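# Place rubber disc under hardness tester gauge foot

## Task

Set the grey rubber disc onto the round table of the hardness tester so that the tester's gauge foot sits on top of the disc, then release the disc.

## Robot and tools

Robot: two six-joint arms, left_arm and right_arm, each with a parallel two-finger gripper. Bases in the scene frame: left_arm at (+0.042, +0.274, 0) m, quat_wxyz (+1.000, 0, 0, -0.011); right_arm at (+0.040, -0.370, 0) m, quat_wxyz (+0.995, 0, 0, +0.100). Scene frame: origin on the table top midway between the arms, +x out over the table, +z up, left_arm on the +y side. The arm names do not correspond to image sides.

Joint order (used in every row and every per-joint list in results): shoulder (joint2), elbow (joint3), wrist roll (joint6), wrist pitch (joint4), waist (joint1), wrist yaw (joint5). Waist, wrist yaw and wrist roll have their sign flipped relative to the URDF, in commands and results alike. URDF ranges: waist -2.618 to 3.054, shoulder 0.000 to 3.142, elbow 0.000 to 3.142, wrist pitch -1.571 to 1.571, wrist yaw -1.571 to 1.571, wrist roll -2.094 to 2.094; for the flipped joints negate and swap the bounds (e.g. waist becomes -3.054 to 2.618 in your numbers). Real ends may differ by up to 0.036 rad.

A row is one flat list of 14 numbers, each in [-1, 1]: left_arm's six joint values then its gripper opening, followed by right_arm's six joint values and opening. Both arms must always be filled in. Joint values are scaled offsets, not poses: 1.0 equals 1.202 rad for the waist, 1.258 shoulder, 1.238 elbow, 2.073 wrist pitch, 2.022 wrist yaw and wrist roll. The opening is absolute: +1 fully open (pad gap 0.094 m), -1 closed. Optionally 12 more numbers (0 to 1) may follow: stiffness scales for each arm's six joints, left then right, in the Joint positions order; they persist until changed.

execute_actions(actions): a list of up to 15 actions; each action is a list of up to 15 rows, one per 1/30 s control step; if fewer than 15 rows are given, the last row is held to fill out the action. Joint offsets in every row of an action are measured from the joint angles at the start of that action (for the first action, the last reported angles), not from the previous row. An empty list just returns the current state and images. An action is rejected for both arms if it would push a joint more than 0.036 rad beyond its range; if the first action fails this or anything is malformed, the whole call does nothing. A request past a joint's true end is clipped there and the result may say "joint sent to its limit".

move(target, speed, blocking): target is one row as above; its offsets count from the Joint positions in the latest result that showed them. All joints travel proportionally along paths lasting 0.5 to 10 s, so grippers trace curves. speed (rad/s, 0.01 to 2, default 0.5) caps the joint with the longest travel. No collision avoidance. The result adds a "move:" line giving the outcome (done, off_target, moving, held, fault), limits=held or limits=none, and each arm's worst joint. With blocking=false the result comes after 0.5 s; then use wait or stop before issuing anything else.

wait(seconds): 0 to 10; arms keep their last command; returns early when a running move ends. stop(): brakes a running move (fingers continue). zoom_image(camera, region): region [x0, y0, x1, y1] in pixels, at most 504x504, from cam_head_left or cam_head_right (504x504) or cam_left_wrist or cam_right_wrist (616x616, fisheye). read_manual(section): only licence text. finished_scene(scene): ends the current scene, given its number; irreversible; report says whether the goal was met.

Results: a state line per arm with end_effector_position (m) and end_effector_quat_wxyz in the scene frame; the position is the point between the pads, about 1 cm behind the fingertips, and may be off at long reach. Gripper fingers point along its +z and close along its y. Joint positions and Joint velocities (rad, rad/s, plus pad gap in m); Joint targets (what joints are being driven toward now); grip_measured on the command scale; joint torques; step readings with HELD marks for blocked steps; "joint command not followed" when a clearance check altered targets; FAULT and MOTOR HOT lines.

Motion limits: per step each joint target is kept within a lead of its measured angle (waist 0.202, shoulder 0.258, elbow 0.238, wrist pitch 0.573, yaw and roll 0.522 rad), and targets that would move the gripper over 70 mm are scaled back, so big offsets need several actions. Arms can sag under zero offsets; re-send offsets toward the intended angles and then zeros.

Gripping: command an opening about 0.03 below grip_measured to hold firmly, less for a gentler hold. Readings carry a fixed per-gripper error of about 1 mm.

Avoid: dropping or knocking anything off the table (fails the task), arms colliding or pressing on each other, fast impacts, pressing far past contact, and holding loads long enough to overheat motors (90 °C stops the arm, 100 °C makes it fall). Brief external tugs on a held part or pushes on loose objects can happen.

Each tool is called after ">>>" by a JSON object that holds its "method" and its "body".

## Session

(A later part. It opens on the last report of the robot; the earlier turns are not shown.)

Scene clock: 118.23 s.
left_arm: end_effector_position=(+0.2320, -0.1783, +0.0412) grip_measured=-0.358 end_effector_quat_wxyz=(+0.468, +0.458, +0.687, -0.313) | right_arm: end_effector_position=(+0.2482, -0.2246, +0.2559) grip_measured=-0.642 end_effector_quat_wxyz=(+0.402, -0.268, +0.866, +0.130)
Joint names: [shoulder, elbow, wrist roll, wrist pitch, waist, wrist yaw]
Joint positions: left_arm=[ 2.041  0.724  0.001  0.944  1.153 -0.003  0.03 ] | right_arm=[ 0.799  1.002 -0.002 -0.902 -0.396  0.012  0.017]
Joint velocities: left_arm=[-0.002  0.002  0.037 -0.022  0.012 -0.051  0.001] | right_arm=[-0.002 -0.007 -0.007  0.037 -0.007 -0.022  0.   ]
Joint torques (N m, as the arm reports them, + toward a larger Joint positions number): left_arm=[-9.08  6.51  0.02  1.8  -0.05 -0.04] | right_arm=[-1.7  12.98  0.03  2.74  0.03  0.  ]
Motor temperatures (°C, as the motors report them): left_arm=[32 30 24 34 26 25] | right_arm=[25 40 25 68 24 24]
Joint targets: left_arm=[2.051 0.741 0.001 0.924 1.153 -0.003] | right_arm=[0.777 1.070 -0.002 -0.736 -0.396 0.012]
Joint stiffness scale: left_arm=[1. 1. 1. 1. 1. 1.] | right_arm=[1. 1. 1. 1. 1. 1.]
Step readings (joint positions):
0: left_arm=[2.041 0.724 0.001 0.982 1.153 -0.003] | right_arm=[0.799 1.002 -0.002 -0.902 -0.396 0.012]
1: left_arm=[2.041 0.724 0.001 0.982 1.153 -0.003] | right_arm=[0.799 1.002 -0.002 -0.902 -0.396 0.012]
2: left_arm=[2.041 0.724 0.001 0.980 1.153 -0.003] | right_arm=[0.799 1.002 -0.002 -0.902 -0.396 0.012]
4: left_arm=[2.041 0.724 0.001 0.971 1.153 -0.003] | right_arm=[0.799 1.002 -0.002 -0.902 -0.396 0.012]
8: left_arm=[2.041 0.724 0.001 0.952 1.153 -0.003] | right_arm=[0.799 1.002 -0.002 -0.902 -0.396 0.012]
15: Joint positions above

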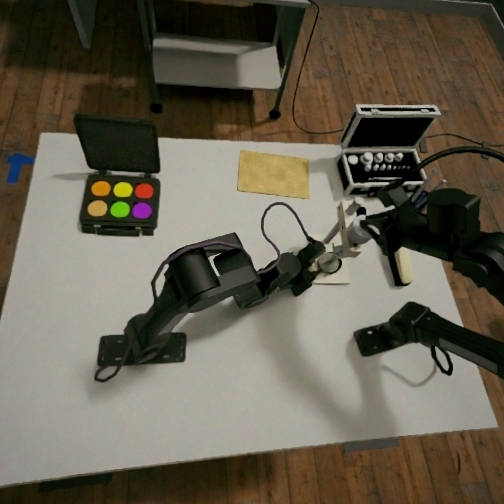

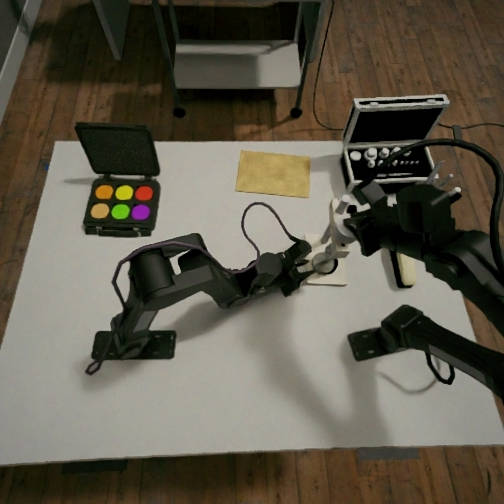

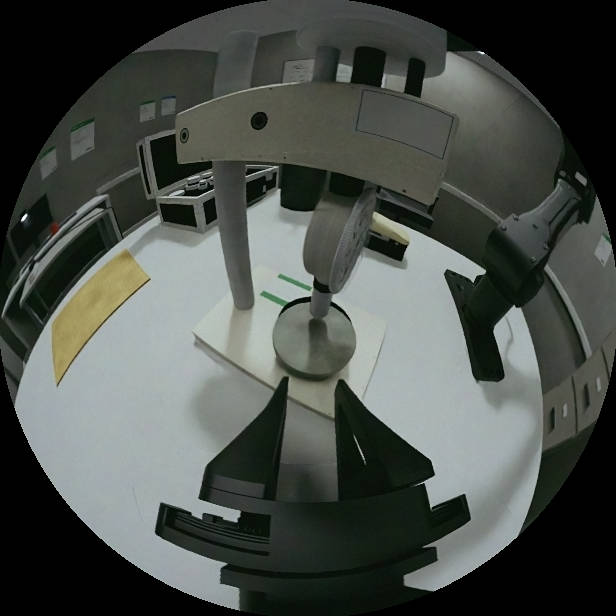

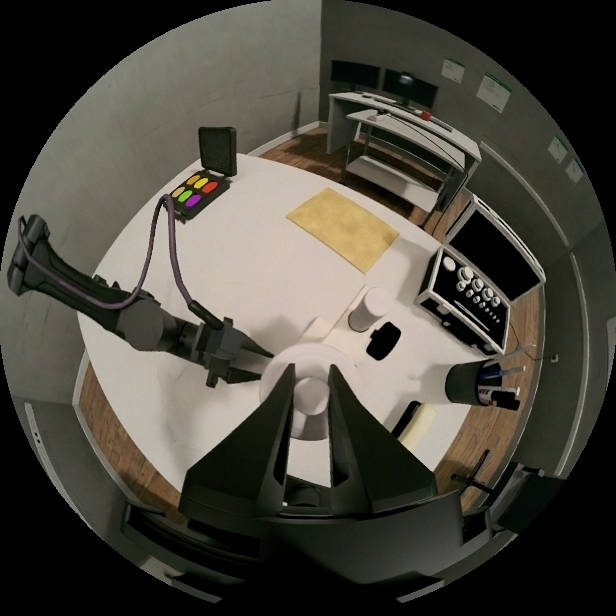

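>>> {"method": "execute_actions", "body": {"actions": [[[0.020,0.016,0,-0.012,0,0,-0.36,-0.018,0.055,0,0.08,0,0,-0.7],[0.024,0.020,0,-0.012,0,0,-0.36,-0.018,0.055,0,0.08,0,0,-0.7],[0.028,0.026,0,-0.012,0,0,-0.36,-0.018,0.055,0,0.08,0,0,-0.7],[0.032,0.032,0,-0.012,0,0,-0.36,-0.018,0.055,0,0.08,0,0,-0.7],[0.036,0.038,0,-0.012,0,0,-0.36,-0.018,0.055,0,0.08,0,0,-0.7],[0.040,0.044,0,-0.012,0,0,-0.36,-0.018,0.055,0,0.08,0,0,-0.7],[0.044,0.050,0,-0.012,0,0,-0.36,-0.018,0.055,0,0.08,0,0,-0.7],[0.048,0.056,0,-0.012,0,0,-0.36,-0.018,0.055,0,0.08,0,0,-0.7],[0.052,0.062,0,-0.012,0,0,-0.36,-0.018,0.055,0,0.08,0,0,-0.7],[0.056,0.068,0,-0.012,0,0,-0.36,-0.018,0.055,0,0.08,0,0,-0.7],[0.060,0.074,0,-0.012,0,0,-0.36,-0.018,0.055,0,0.08,0,0,-0.7],[0.064,0.080,0,-0.012,0,0,-0.36,-0.018,0.055,0,0.08,0,0,-0.7],[0.068,0.086,0,-0.012,0,0,-0.36,-0.018,0.055,0,0.08,0,0,-0.7],[0.072,0.092,0,-0.012,0,0,-0.36,-0.018,0.055,0,0.08,0,0,-0.7],[0.075,0.097,0,-0.012,0,0,-0.36,-0.018,0.055,0,0.08,0,0,-0.7]]]}}

>>> {"method": "wait", "body": {"seconds": 0.2}}

>>> {"method": "zoom_image", "body": {"camera": "cam_left_wrist", "region": [200, 250, 420, 470]}}

Scene clock: 128.17 s.
left_arm: end_effector_position=(+0.2396, -0.1965, +0.0353) grip_measured=-0.358 end_effector_quat_wxyz=(+0.470, +0.457, +0.686, -0.315) | right_arm: end_effector_position=(+0.2482, -0.2246, +0.2559) grip_measured=-0.642 end_effector_quat_wxyz=(+0.402, -0.268, +0.866, +0.130)
Joint names: [shoulder, elbow, wrist roll, wrist pitch, waist, wrist yaw]
Joint positions: left_arm=[ 2.11   0.808  0.001  0.934  1.153 -0.003  0.03 ] | right_arm=[ 0.799  1.002 -0.002 -0.902 -0.396  0.012  0.017]
Joint velocities: left_arm=[ 0.12   0.212  0.037 -0.022  0.007 -0.051  0.   ] | right_arm=[ 0.012  0.017 -0.022 -0.007  0.002 -0.022 -0.   ]
Joint torques (N m, as the arm reports them, + toward a larger Joint positions number): left_arm=[-9.28  7.05  0.03  1.81 -0.22 -0.03] | right_arm=[-1.72 13.03  0.03  2.74 -0.02  0.  ]
Motor temperatures (°C, as the motors report them): left_arm=[32 30 24 34 26 25] | right_arm=[25 41 25 70 24 24]
Joint targets: left_arm=[2.136 0.844 0.001 0.919 1.153 -0.003] | right_arm=[0.777 1.070 -0.002 -0.736 -0.396 0.012]
Joint stiffness scale: left_arm=[1. 1. 1. 1. 1. 1.] | right_arm=[1. 1. 1. 1. 1. 1.]
Step readings (joint positions):
0: left_arm=[2.041 0.724 0.001 0.942 1.153 -0.003] | right_arm=[0.799 1.002 -0.002 -0.902 -0.396 0.012]
1: left_arm=[2.041 0.724 0.001 0.942 1.153 -0.003] | right_arm=[0.799 1.002 -0.002 -0.902 -0.396 0.012]
2: left_arm=[2.041 0.724 0.001 0.941 1.153 -0.003] | right_arm=[0.799 1.002 -0.002 -0.902 -0.396 0.012]
4: left_arm=[2.048 0.728 0.001 0.940 1.153 -0.003] | right_arm=[0.799 1.002 -0.002 -0.902 -0.396 0.012]
8: left_arm=[2.075 0.756 0.001 0.937 1.153 -0.003] | right_arm=[0.799 1.002 -0.002 -0.902 -0.396 0.012]
15: Joint positions above

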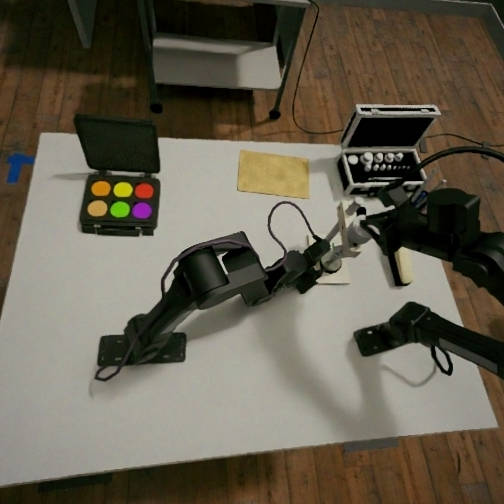

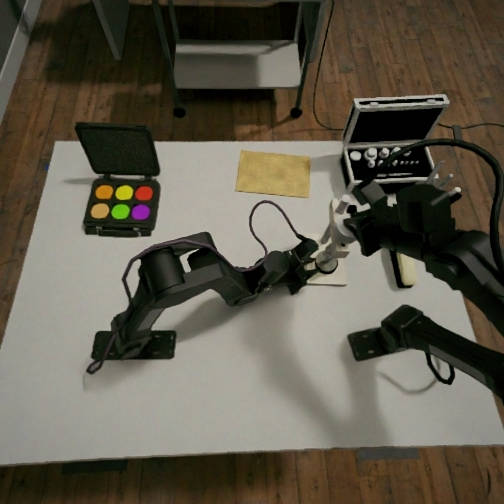

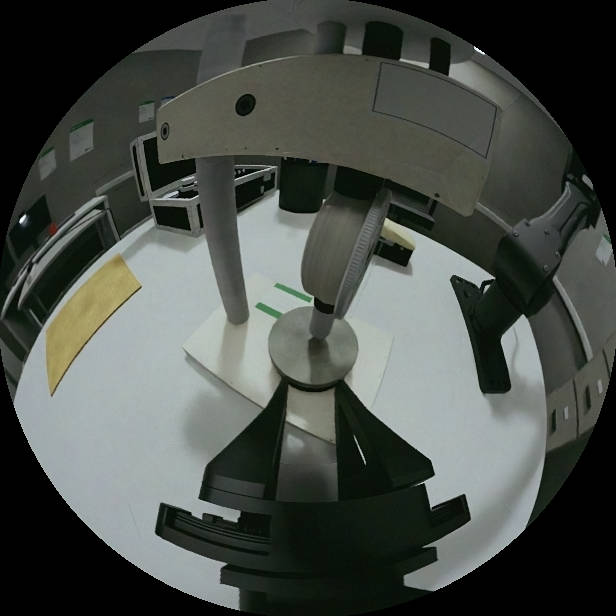

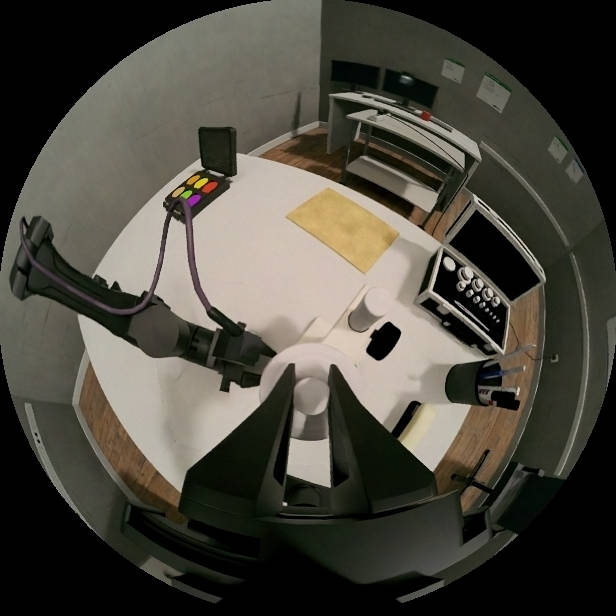

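Scene clock: 128.37 s.
left_arm: end_effector_position=(+0.2408, -0.1993, +0.0359) grip_measured=-0.358 end_effector_quat_wxyz=(+0.472, +0.457, +0.685, -0.316) | right_arm: end_effector_position=(+0.2482, -0.2246, +0.2559) grip_measured=-0.642 end_effector_quat_wxyz=(+0.402, -0.268, +0.866, +0.130)
Joint names: [shoulder, elbow, wrist roll, wrist pitch, waist, wrist yaw]
Joint positions: left_arm=[ 2.117  0.82   0.001  0.934  1.153 -0.003  0.03 ] | right_arm=[ 0.799  1.002 -0.002 -0.902 -0.396  0.012  0.017]
Joint velocities: left_arm=[-0.007 -0.007  0.037  0.051 -0.012  0.037  0.   ] | right_arm=[-0.012 -0.017  0.022  0.051 -0.007  0.007  0.   ]
Joint torques (N m, as the arm reports them, + toward a larger Joint positions number): left_arm=[-9.22  7.16  0.03  1.79 -0.07 -0.03] | right_arm=[-1.73 13.03  0.03  2.74  0.01  0.  ]
Motor temperatures (°C, as the motors report them): left_arm=[32 30 24 34 26 25] | right_arm=[25 41 25 70 24 24]
Joint targets: left_arm=[2.136 0.844 0.001 0.919 1.153 -0.003] | right_arm=[0.777 1.070 -0.002 -0.736 -0.396 0.012]
Joint stiffness scale: left_arm=[1. 1. 1. 1. 1. 1.] | right_arm=[1. 1. 1. 1. 1. 1.]
wait: 0.20 s; no rest

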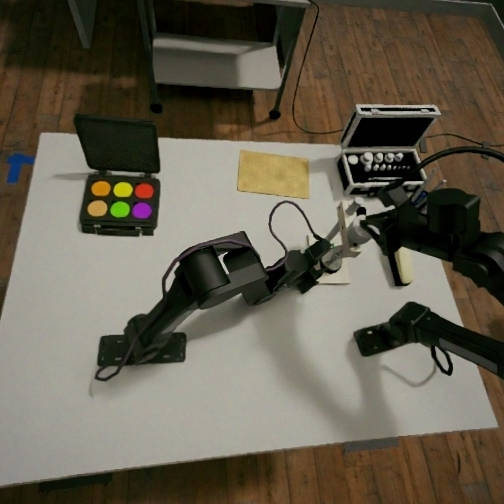

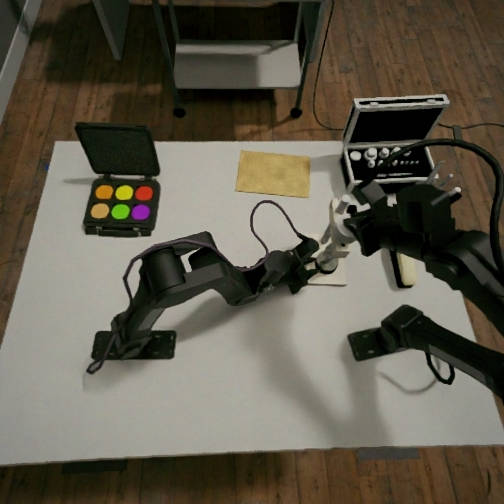

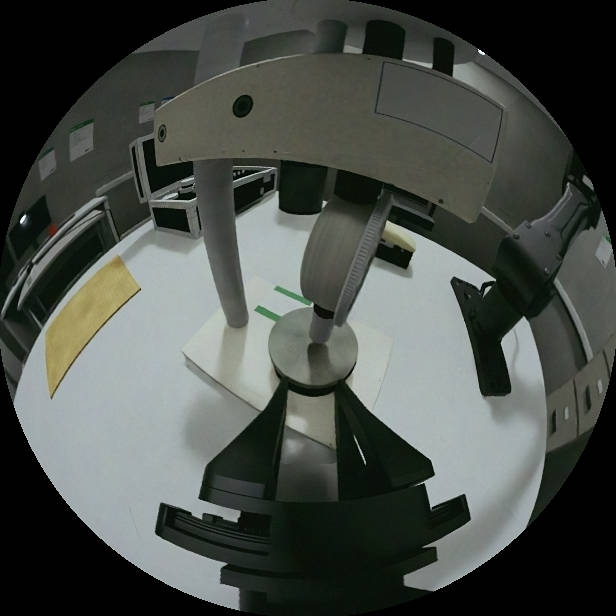

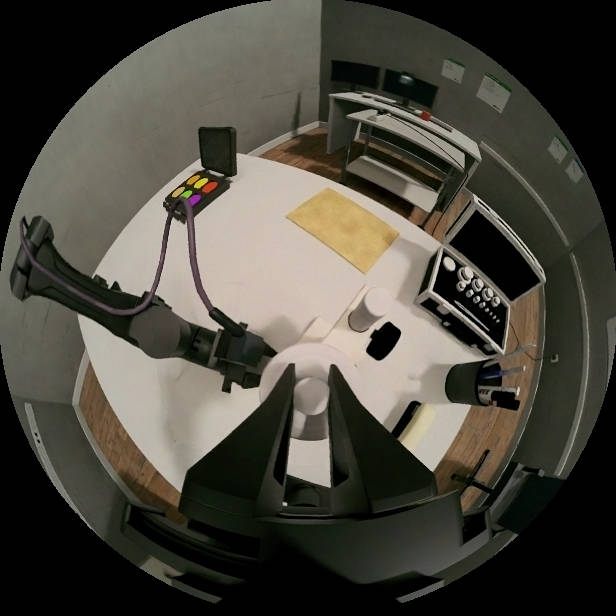

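Region (200, 250, 420, 470) of cam_left_wrist's 616x616 image, scaled by 2.291, with more detail than that image has.

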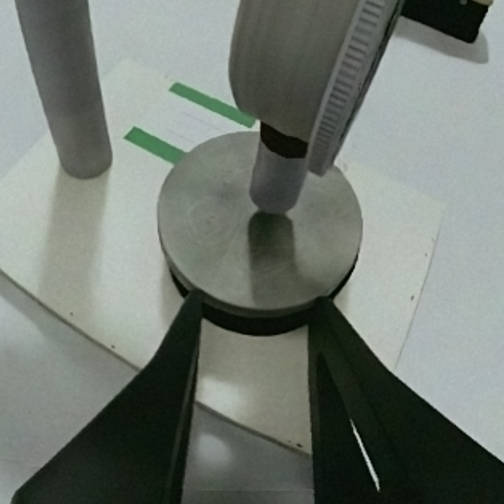

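Centred. Retract left and lower the gauge.

>>> {"method": "execute_actions", "body": {"actions": [[[-0.022,-0.012,0,0,0,0,-0.36,-0.019,0.047,0,0.08,0,0,-0.7],[-0.027,-0.018,0,0,0,0,-0.36,-0.020,0.044,0,0.08,0,0,-0.7],[-0.032,-0.025,0,0,0,0,-0.36,-0.021,0.040,0,0.081,0,0,-0.7],[-0.038,-0.032,0,0,0,0,-0.36,-0.022,0.037,0,0.081,0,0,-0.7],[-0.044,-0.039,0,0,0,0,-0.36,-0.024,0.034,0,0.082,0,0,-0.7],[-0.050,-0.046,0,0,0,0,-0.36,-0.025,0.030,0,0.082,0,0,-0.7],[-0.056,-0.053,0,0,0,0,-0.36,-0.026,0.027,0,0.082,0,0,-0.7],[-0.062,-0.060,0,0,0,0,-0.36,-0.027,0.023,0,0.083,0,0,-0.7],[-0.068,-0.067,0,0,0,0,-0.36,-0.028,0.020,0,0.083,0,0,-0.7],[-0.074,-0.074,0,0,0,0,-0.36,-0.030,0.017,0,0.083,0,0,-0.7],[-0.080,-0.081,0,0,0,0,-0.36,-0.031,0.013,0,0.084,0,0,-0.7],[-0.086,-0.088,0,0,0,0,-0.36,-0.032,0.010,0,0.084,0,0,-0.7],[-0.092,-0.095,0,0,0,0,-0.36,-0.033,0.007,0,0.085,0,0,-0.7],[-0.098,-0.102,0,0,0,0,-0.36,-0.034,0.003,0,0.085,0,0,-0.7],[-0.102,-0.107,0,0,0,0,-0.36,-0.035,0.0,0,0.085,0,0,-0.7]]]}}

>>> {"method": "wait", "body": {"seconds": 0.3}}

>>> {"method": "zoom_image", "body": {"camera": "cam_left_wrist", "region": [200, 200, 420, 420]}}

Scene clock: 135.03 s.
left_arm: end_effector_position=(+0.2313, -0.1766, +0.0438) grip_measured=-0.358 end_effector_quat_wxyz=(+0.468, +0.458, +0.688, -0.313) | right_arm: end_effector_position=(+0.2482, -0.2246, +0.2485) grip_measured=-0.642 end_effector_quat_wxyz=(+0.396, -0.268, +0.869, +0.128)
Joint names: [shoulder, elbow, wrist roll, wrist pitch, waist, wrist yaw]
Joint positions: left_arm=[ 2.025  0.717  0.001  0.934  1.153 -0.003  0.03 ] | right_arm=[ 0.799  0.981 -0.002 -0.894 -0.396  0.012  0.017]
Joint velocities: left_arm=[-0.208 -0.242  0.051 -0.022  0.002  0.037 -0.001] | right_arm=[-0.002 -0.11   0.066  0.125 -0.002 -0.007 -0.001]
Joint torques (N m, as the arm reports them, + toward a larger Joint positions number): left_arm=[-11.48   3.8    0.02   1.93  -0.06  -0.03] | right_arm=[-3.25  9.76  0.02  2.67  0.02  0.01]
Motor temperatures (°C, as the motors report them): left_arm=[31 30 24 34 26 25] | right_arm=[25 41 25 71 24 24]
Joint targets: left_arm=[1.989 0.687 0.001 0.934 1.153 -0.003] | right_arm=[0.755 1.002 -0.002 -0.726 -0.396 0.012]
Joint stiffness scale: left_arm=[1. 1. 1. 1. 1. 1.] | right_arm=[1. 1. 1. 1. 1. 1.]
Step readings (joint positions):
0: left_arm=[2.117 0.820 0.001 0.934 1.153 -0.003] | right_arm=[0.799 1.002 -0.002 -0.902 -0.396 0.012]
1: left_arm=[2.117 0.820 0.001 0.934 1.153 -0.003] | right_arm=[0.799 1.002 -0.002 -0.902 -0.396 0.012]
2: left_arm=[2.117 0.820 0.001 0.934 1.153 -0.003] | right_arm=[0.799 1.002 -0.002 -0.902 -0.396 0.012]
4: left_arm=[2.111 0.812 0.001 0.934 1.153 -0.003] | right_arm=[0.799 1.002 -0.002 -0.902 -0.396 0.012]
8: left_arm=[2.080 0.777 0.001 0.934 1.153 -0.003] | right_arm=[0.799 1.002 -0.002 -0.902 -0.396 0.012]
15: Joint positions above

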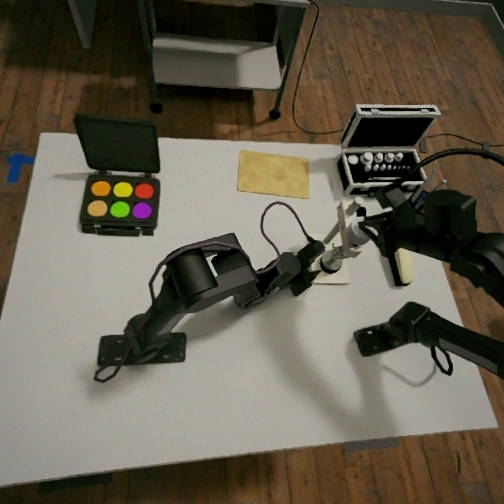

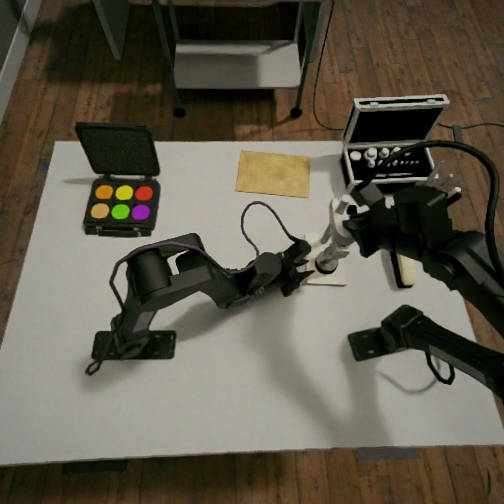

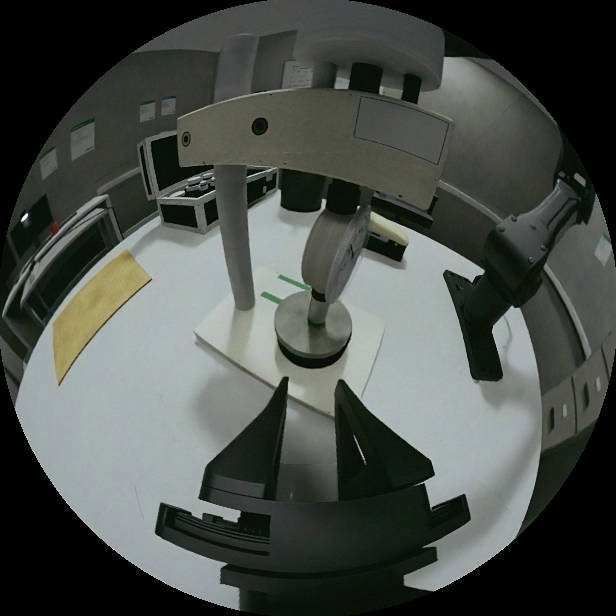

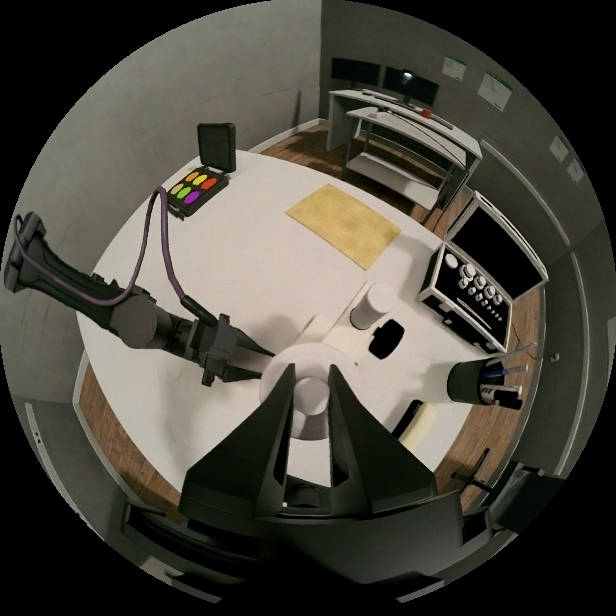

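Scene clock: 135.33 s.
left_arm: end_effector_position=(+0.2301, -0.1737, +0.0445) grip_measured=-0.358 end_effector_quat_wxyz=(+0.468, +0.458, +0.688, -0.313) | right_arm: end_effector_position=(+0.2483, -0.2245, +0.2486) grip_measured=-0.642 end_effector_quat_wxyz=(+0.397, -0.268, +0.868, +0.128)
Joint names: [shoulder, elbow, wrist roll, wrist pitch, waist, wrist yaw]
Joint positions: left_arm=[ 2.014  0.704  0.001  0.934  1.153 -0.003  0.03 ] | right_arm=[ 0.797  0.978 -0.002 -0.891 -0.396  0.012  0.017]
Joint velocities: left_arm=[ 0.012  0.007  0.037  0.051  0.007 -0.007  0.   ] | right_arm=[-0.012  0.002  0.007 -0.007  0.002  0.007  0.   ]
Joint torques (N m, as the arm reports them, + toward a larger Joint positions number): left_arm=[-11.65   3.61   0.02   1.94  -0.07  -0.04] | right_arm=[-3.1   9.28  0.02  2.73  0.04  0.01]
Motor temperatures (°C, as the motors report them): left_arm=[32 30 24 34 26 25] | right_arm=[25 41 25 71 24 24]
Joint targets: left_arm=[1.989 0.688 0.001 0.934 1.153 -0.003] | right_arm=[0.755 1.002 -0.002 -0.726 -0.396 0.012]
Joint stiffness scale: left_arm=[1. 1. 1. 1. 1. 1.] | right_arm=[1. 1. 1. 1. 1. 1.]
wait: 0.30 s; at rest by 0.27 s

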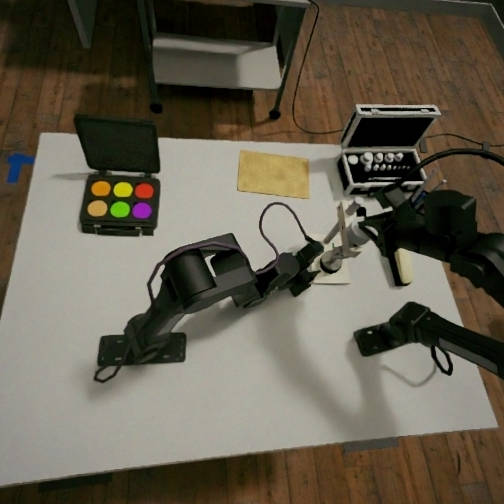

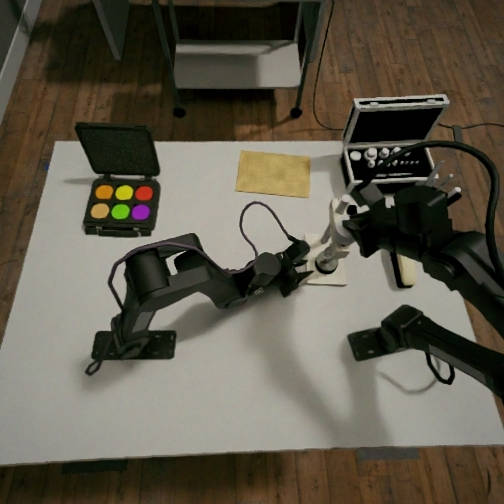

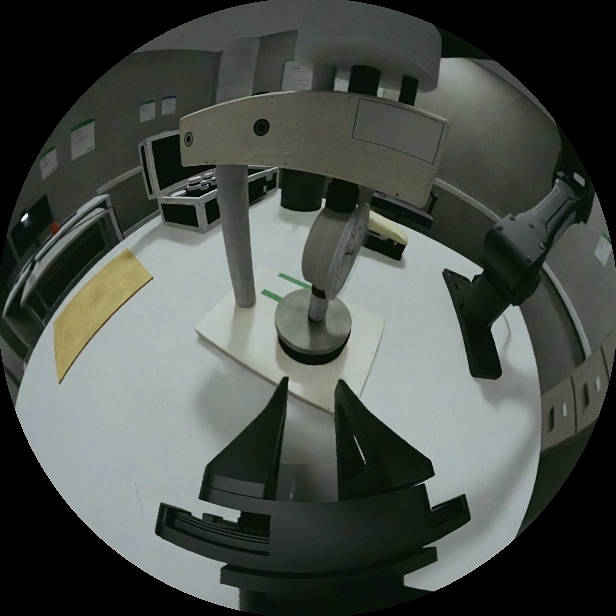

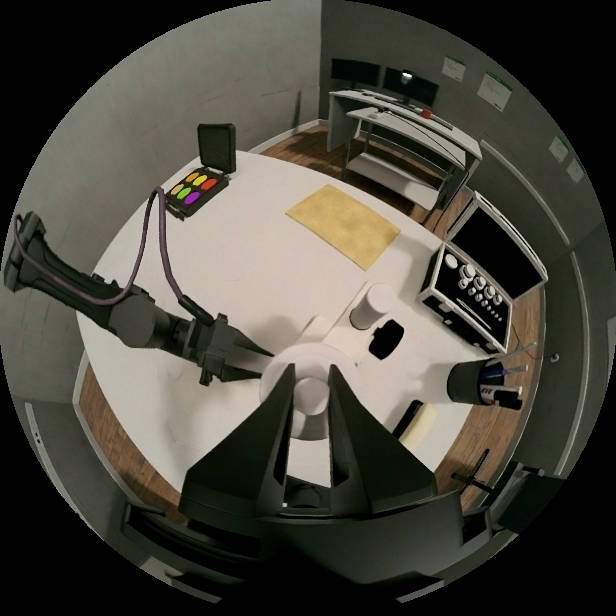

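Region (200, 200, 420, 420) of cam_left_wrist's 616x616 image, scaled by 2.291, with more detail than that image has.

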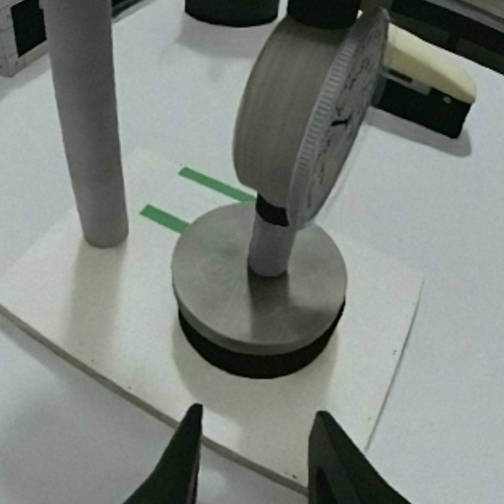

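>>> {"method": "execute_actions", "body": {"actions": [[[0,0,0,0,0,0,-0.36,-0.033,0.017,0,0.079,0,0,-0.7],[0,0,0,0,0,0,-0.36,-0.032,0.015,0,0.077,0,0,-0.7],[0,0,0,0,0,0,-0.36,-0.031,0.013,0,0.075,0,0,-0.7],[0,0,0,0,0,0,-0.36,-0.030,0.011,0,0.072,0,0,-0.7],[0,0,0,0,0,0,-0.36,-0.028,0.009,0,0.068,0,0,-0.7],[0,0,0,0,0,0,-0.36,-0.026,0.007,0,0.062,0,0,-0.7],[0,0,0,0,0,0,-0.36,-0.023,0.005,0,0.055,0,0,-0.7],[0,0,0,0,0,0,-0.36,-0.020,0.003,0,0.047,0,0,-0.7],[0,0,0,0,0,0,-0.36,-0.016,0.001,0,0.038,0,0,-0.7],[0,0,0,0,0,0,-0.36,-0.012,-0.001,0,0.029,0,0,-0.7],[0,0,0,0,0,0,-0.36,-0.008,-0.003,0,0.02,0,0,-0.7],[0,0,0,0,0,0,-0.36,-0.004,-0.005,0,0.011,0,0,-0.7],[0,0,0,0,0,0,-0.36,0,-0.006,0,0.002,0,0,-0.66],[0,0,0,0,0,0,-0.36,0,-0.006,0,0.002,0,0,-0.5],[0,0,0,0,0,0,-0.36,0,-0.006,0,0.002,0,0,-0.2]],[[0,0,0,0,0,0,-0.36,0,0,0,0,0,0,-0.2],[0,0,0,0,0,0,-0.36,0,0,0,0,0,0,-0.2],[0,0,0,0,0,0,-0.36,-0.005,0.015,0,0,0,0,-0.2],[0,0,0,0,0,0,-0.36,-0.01,0.023,0,0,0,0,-0.2],[0,0,0,0,0,0,-0.36,-0.015,0.031,0,0,0,0,-0.2],[0,0,0,0,0,0,-0.36,-0.02,0.039,0,0,0,0,-0.2],[0,0,0,0,0,0,-0.36,-0.025,0.047,0,0,0,0,-0.2],[0,0,0,0,0,0,-0.36,-0.03,0.055,0,0,0,0,-0.2],[0,0,0,0,0,0,-0.36,-0.034,0.063,0,0,0,0,-0.2],[0,0,0,0,0,0,-0.36,-0.037,0.071,0,0,0,0,-0.2],[0,0,0,0,0,0,-0.36,-0.04,0.08,0,0,0,0,-0.2]]]}}

>>> {"method": "zoom_image", "body": {"camera": "cam_left_wrist", "region": [200, 200, 420, 420]}}

Scene clock: 145.00 s.
left_arm: end_effector_position=(+0.2301, -0.1737, +0.0445) grip_measured=-0.358 end_effector_quat_wxyz=(+0.468, +0.458, +0.688, -0.313) | right_arm: end_effector_position=(+0.2476, -0.2250, +0.2931) grip_measured=-0.202 end_effector_quat_wxyz=(+0.451, -0.260, +0.841, +0.145)
Joint names: [shoulder, elbow, wrist roll, wrist pitch, waist, wrist yaw]
Joint positions: left_arm=[ 2.014  0.704  0.001  0.934  1.153 -0.003  0.03 ] | right_arm=[ 0.762  1.059 -0.002 -0.88  -0.396  0.012  0.037]
Joint velocities: left_arm=[-0.002 -0.017 -0.007  0.007 -0.022  0.125 -0.001] | right_arm=[-0.061  0.037 -0.037 -0.007 -0.002  0.037  0.   ]
Joint torques (N m, as the arm reports them, + toward a larger Joint positions number): left_arm=[-9.66  5.04  0.02  1.93 -0.06 -0.03] | right_arm=[-0.54  7.86  0.03  1.36  0.01  0.01]
Motor temperatures (°C, as the motors report them): left_arm=[32 30 24 34 26 25] | right_arm=[25 39 25 71 24 24]
Joint targets: left_arm=[2.014 0.704 0.001 0.934 1.153 -0.003] | right_arm=[0.747 1.071 -0.002 -0.891 -0.396 0.012]
Joint stiffness scale: left_arm=[1. 1. 1. 1. 1. 1.] | right_arm=[1. 1. 1. 1. 1. 1.]
Step readings (joint positions; steps 1 to 15: 1st action; 16 to 30: 2nd action):
0: left_arm=[2.014 0.704 0.001 0.934 1.153 -0.003] | right_arm=[0.797 0.978 -0.002 -0.891 -0.396 0.012]
1: left_arm=[2.014 0.704 0.001 0.934 1.153 -0.003] | right_arm=[0.797 0.978 -0.002 -0.891 -0.396 0.012]
2: left_arm=[2.014 0.704 0.001 0.934 1.153 -0.003] | right_arm=[0.797 0.978 -0.002 -0.891 -0.396 0.012]
4: left_arm=[2.014 0.704 0.001 0.934 1.153 -0.003] | right_arm=[0.797 0.977 -0.002 -0.891 -0.396 0.012]
8: left_arm=[2.014 0.704 0.001 0.934 1.153 -0.003] | right_arm=[0.797 0.974 -0.002 -0.891 -0.396 0.012]
15: left_arm=[2.014 0.704 0.001 0.934 1.153 -0.003] | right_arm=[0.797 0.972 -0.002 -0.891 -0.396 0.012]
16: left_arm=[2.014 0.704 0.001 0.934 1.153 -0.003] | right_arm=[0.797 0.972 -0.002 -0.889 -0.396 0.012]
17: left_arm=[2.014 0.704 0.001 0.934 1.153 -0.003] | right_arm=[0.797 0.972 -0.002 -0.889 -0.396 0.012]
19: left_arm=[2.014 0.704 0.001 0.934 1.153 -0.003] | right_arm=[0.797 0.974 -0.002 -0.889 -0.396 0.012]
23: left_arm=[2.014 0.704 0.001 0.934 1.153 -0.003] | right_arm=[0.796 1.002 -0.002 -0.888 -0.396 0.012]
30: Joint positions above

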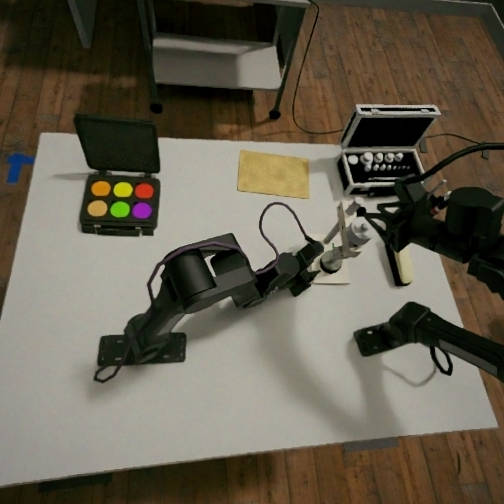

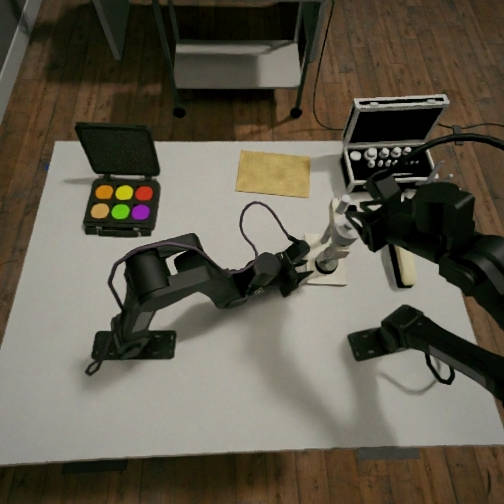

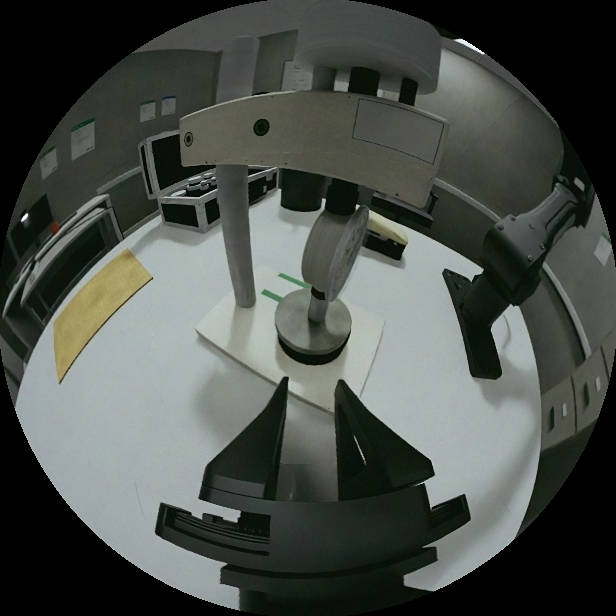

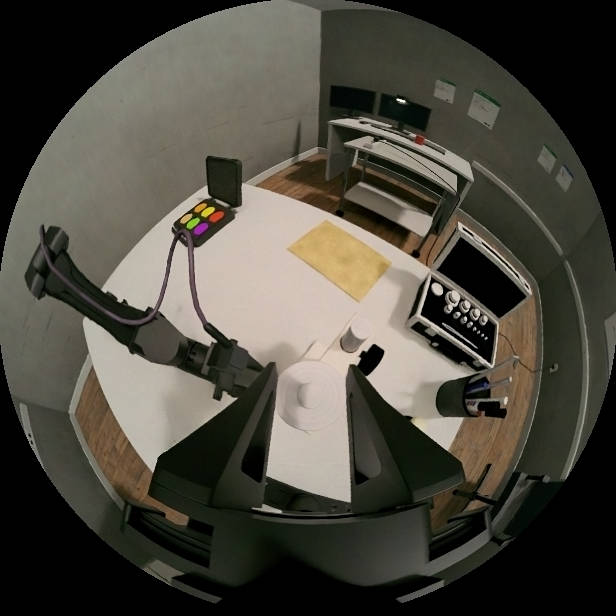

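Region (200, 200, 420, 420) of cam_left_wrist's 616x616 image, scaled by 2.291, with more detail than that image has.

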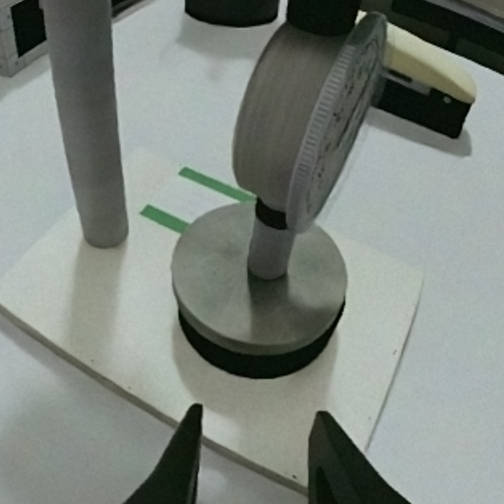

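>>> {"method": "finished_scene", "body": {"scene": 2}}

The scene is finished: the task was done.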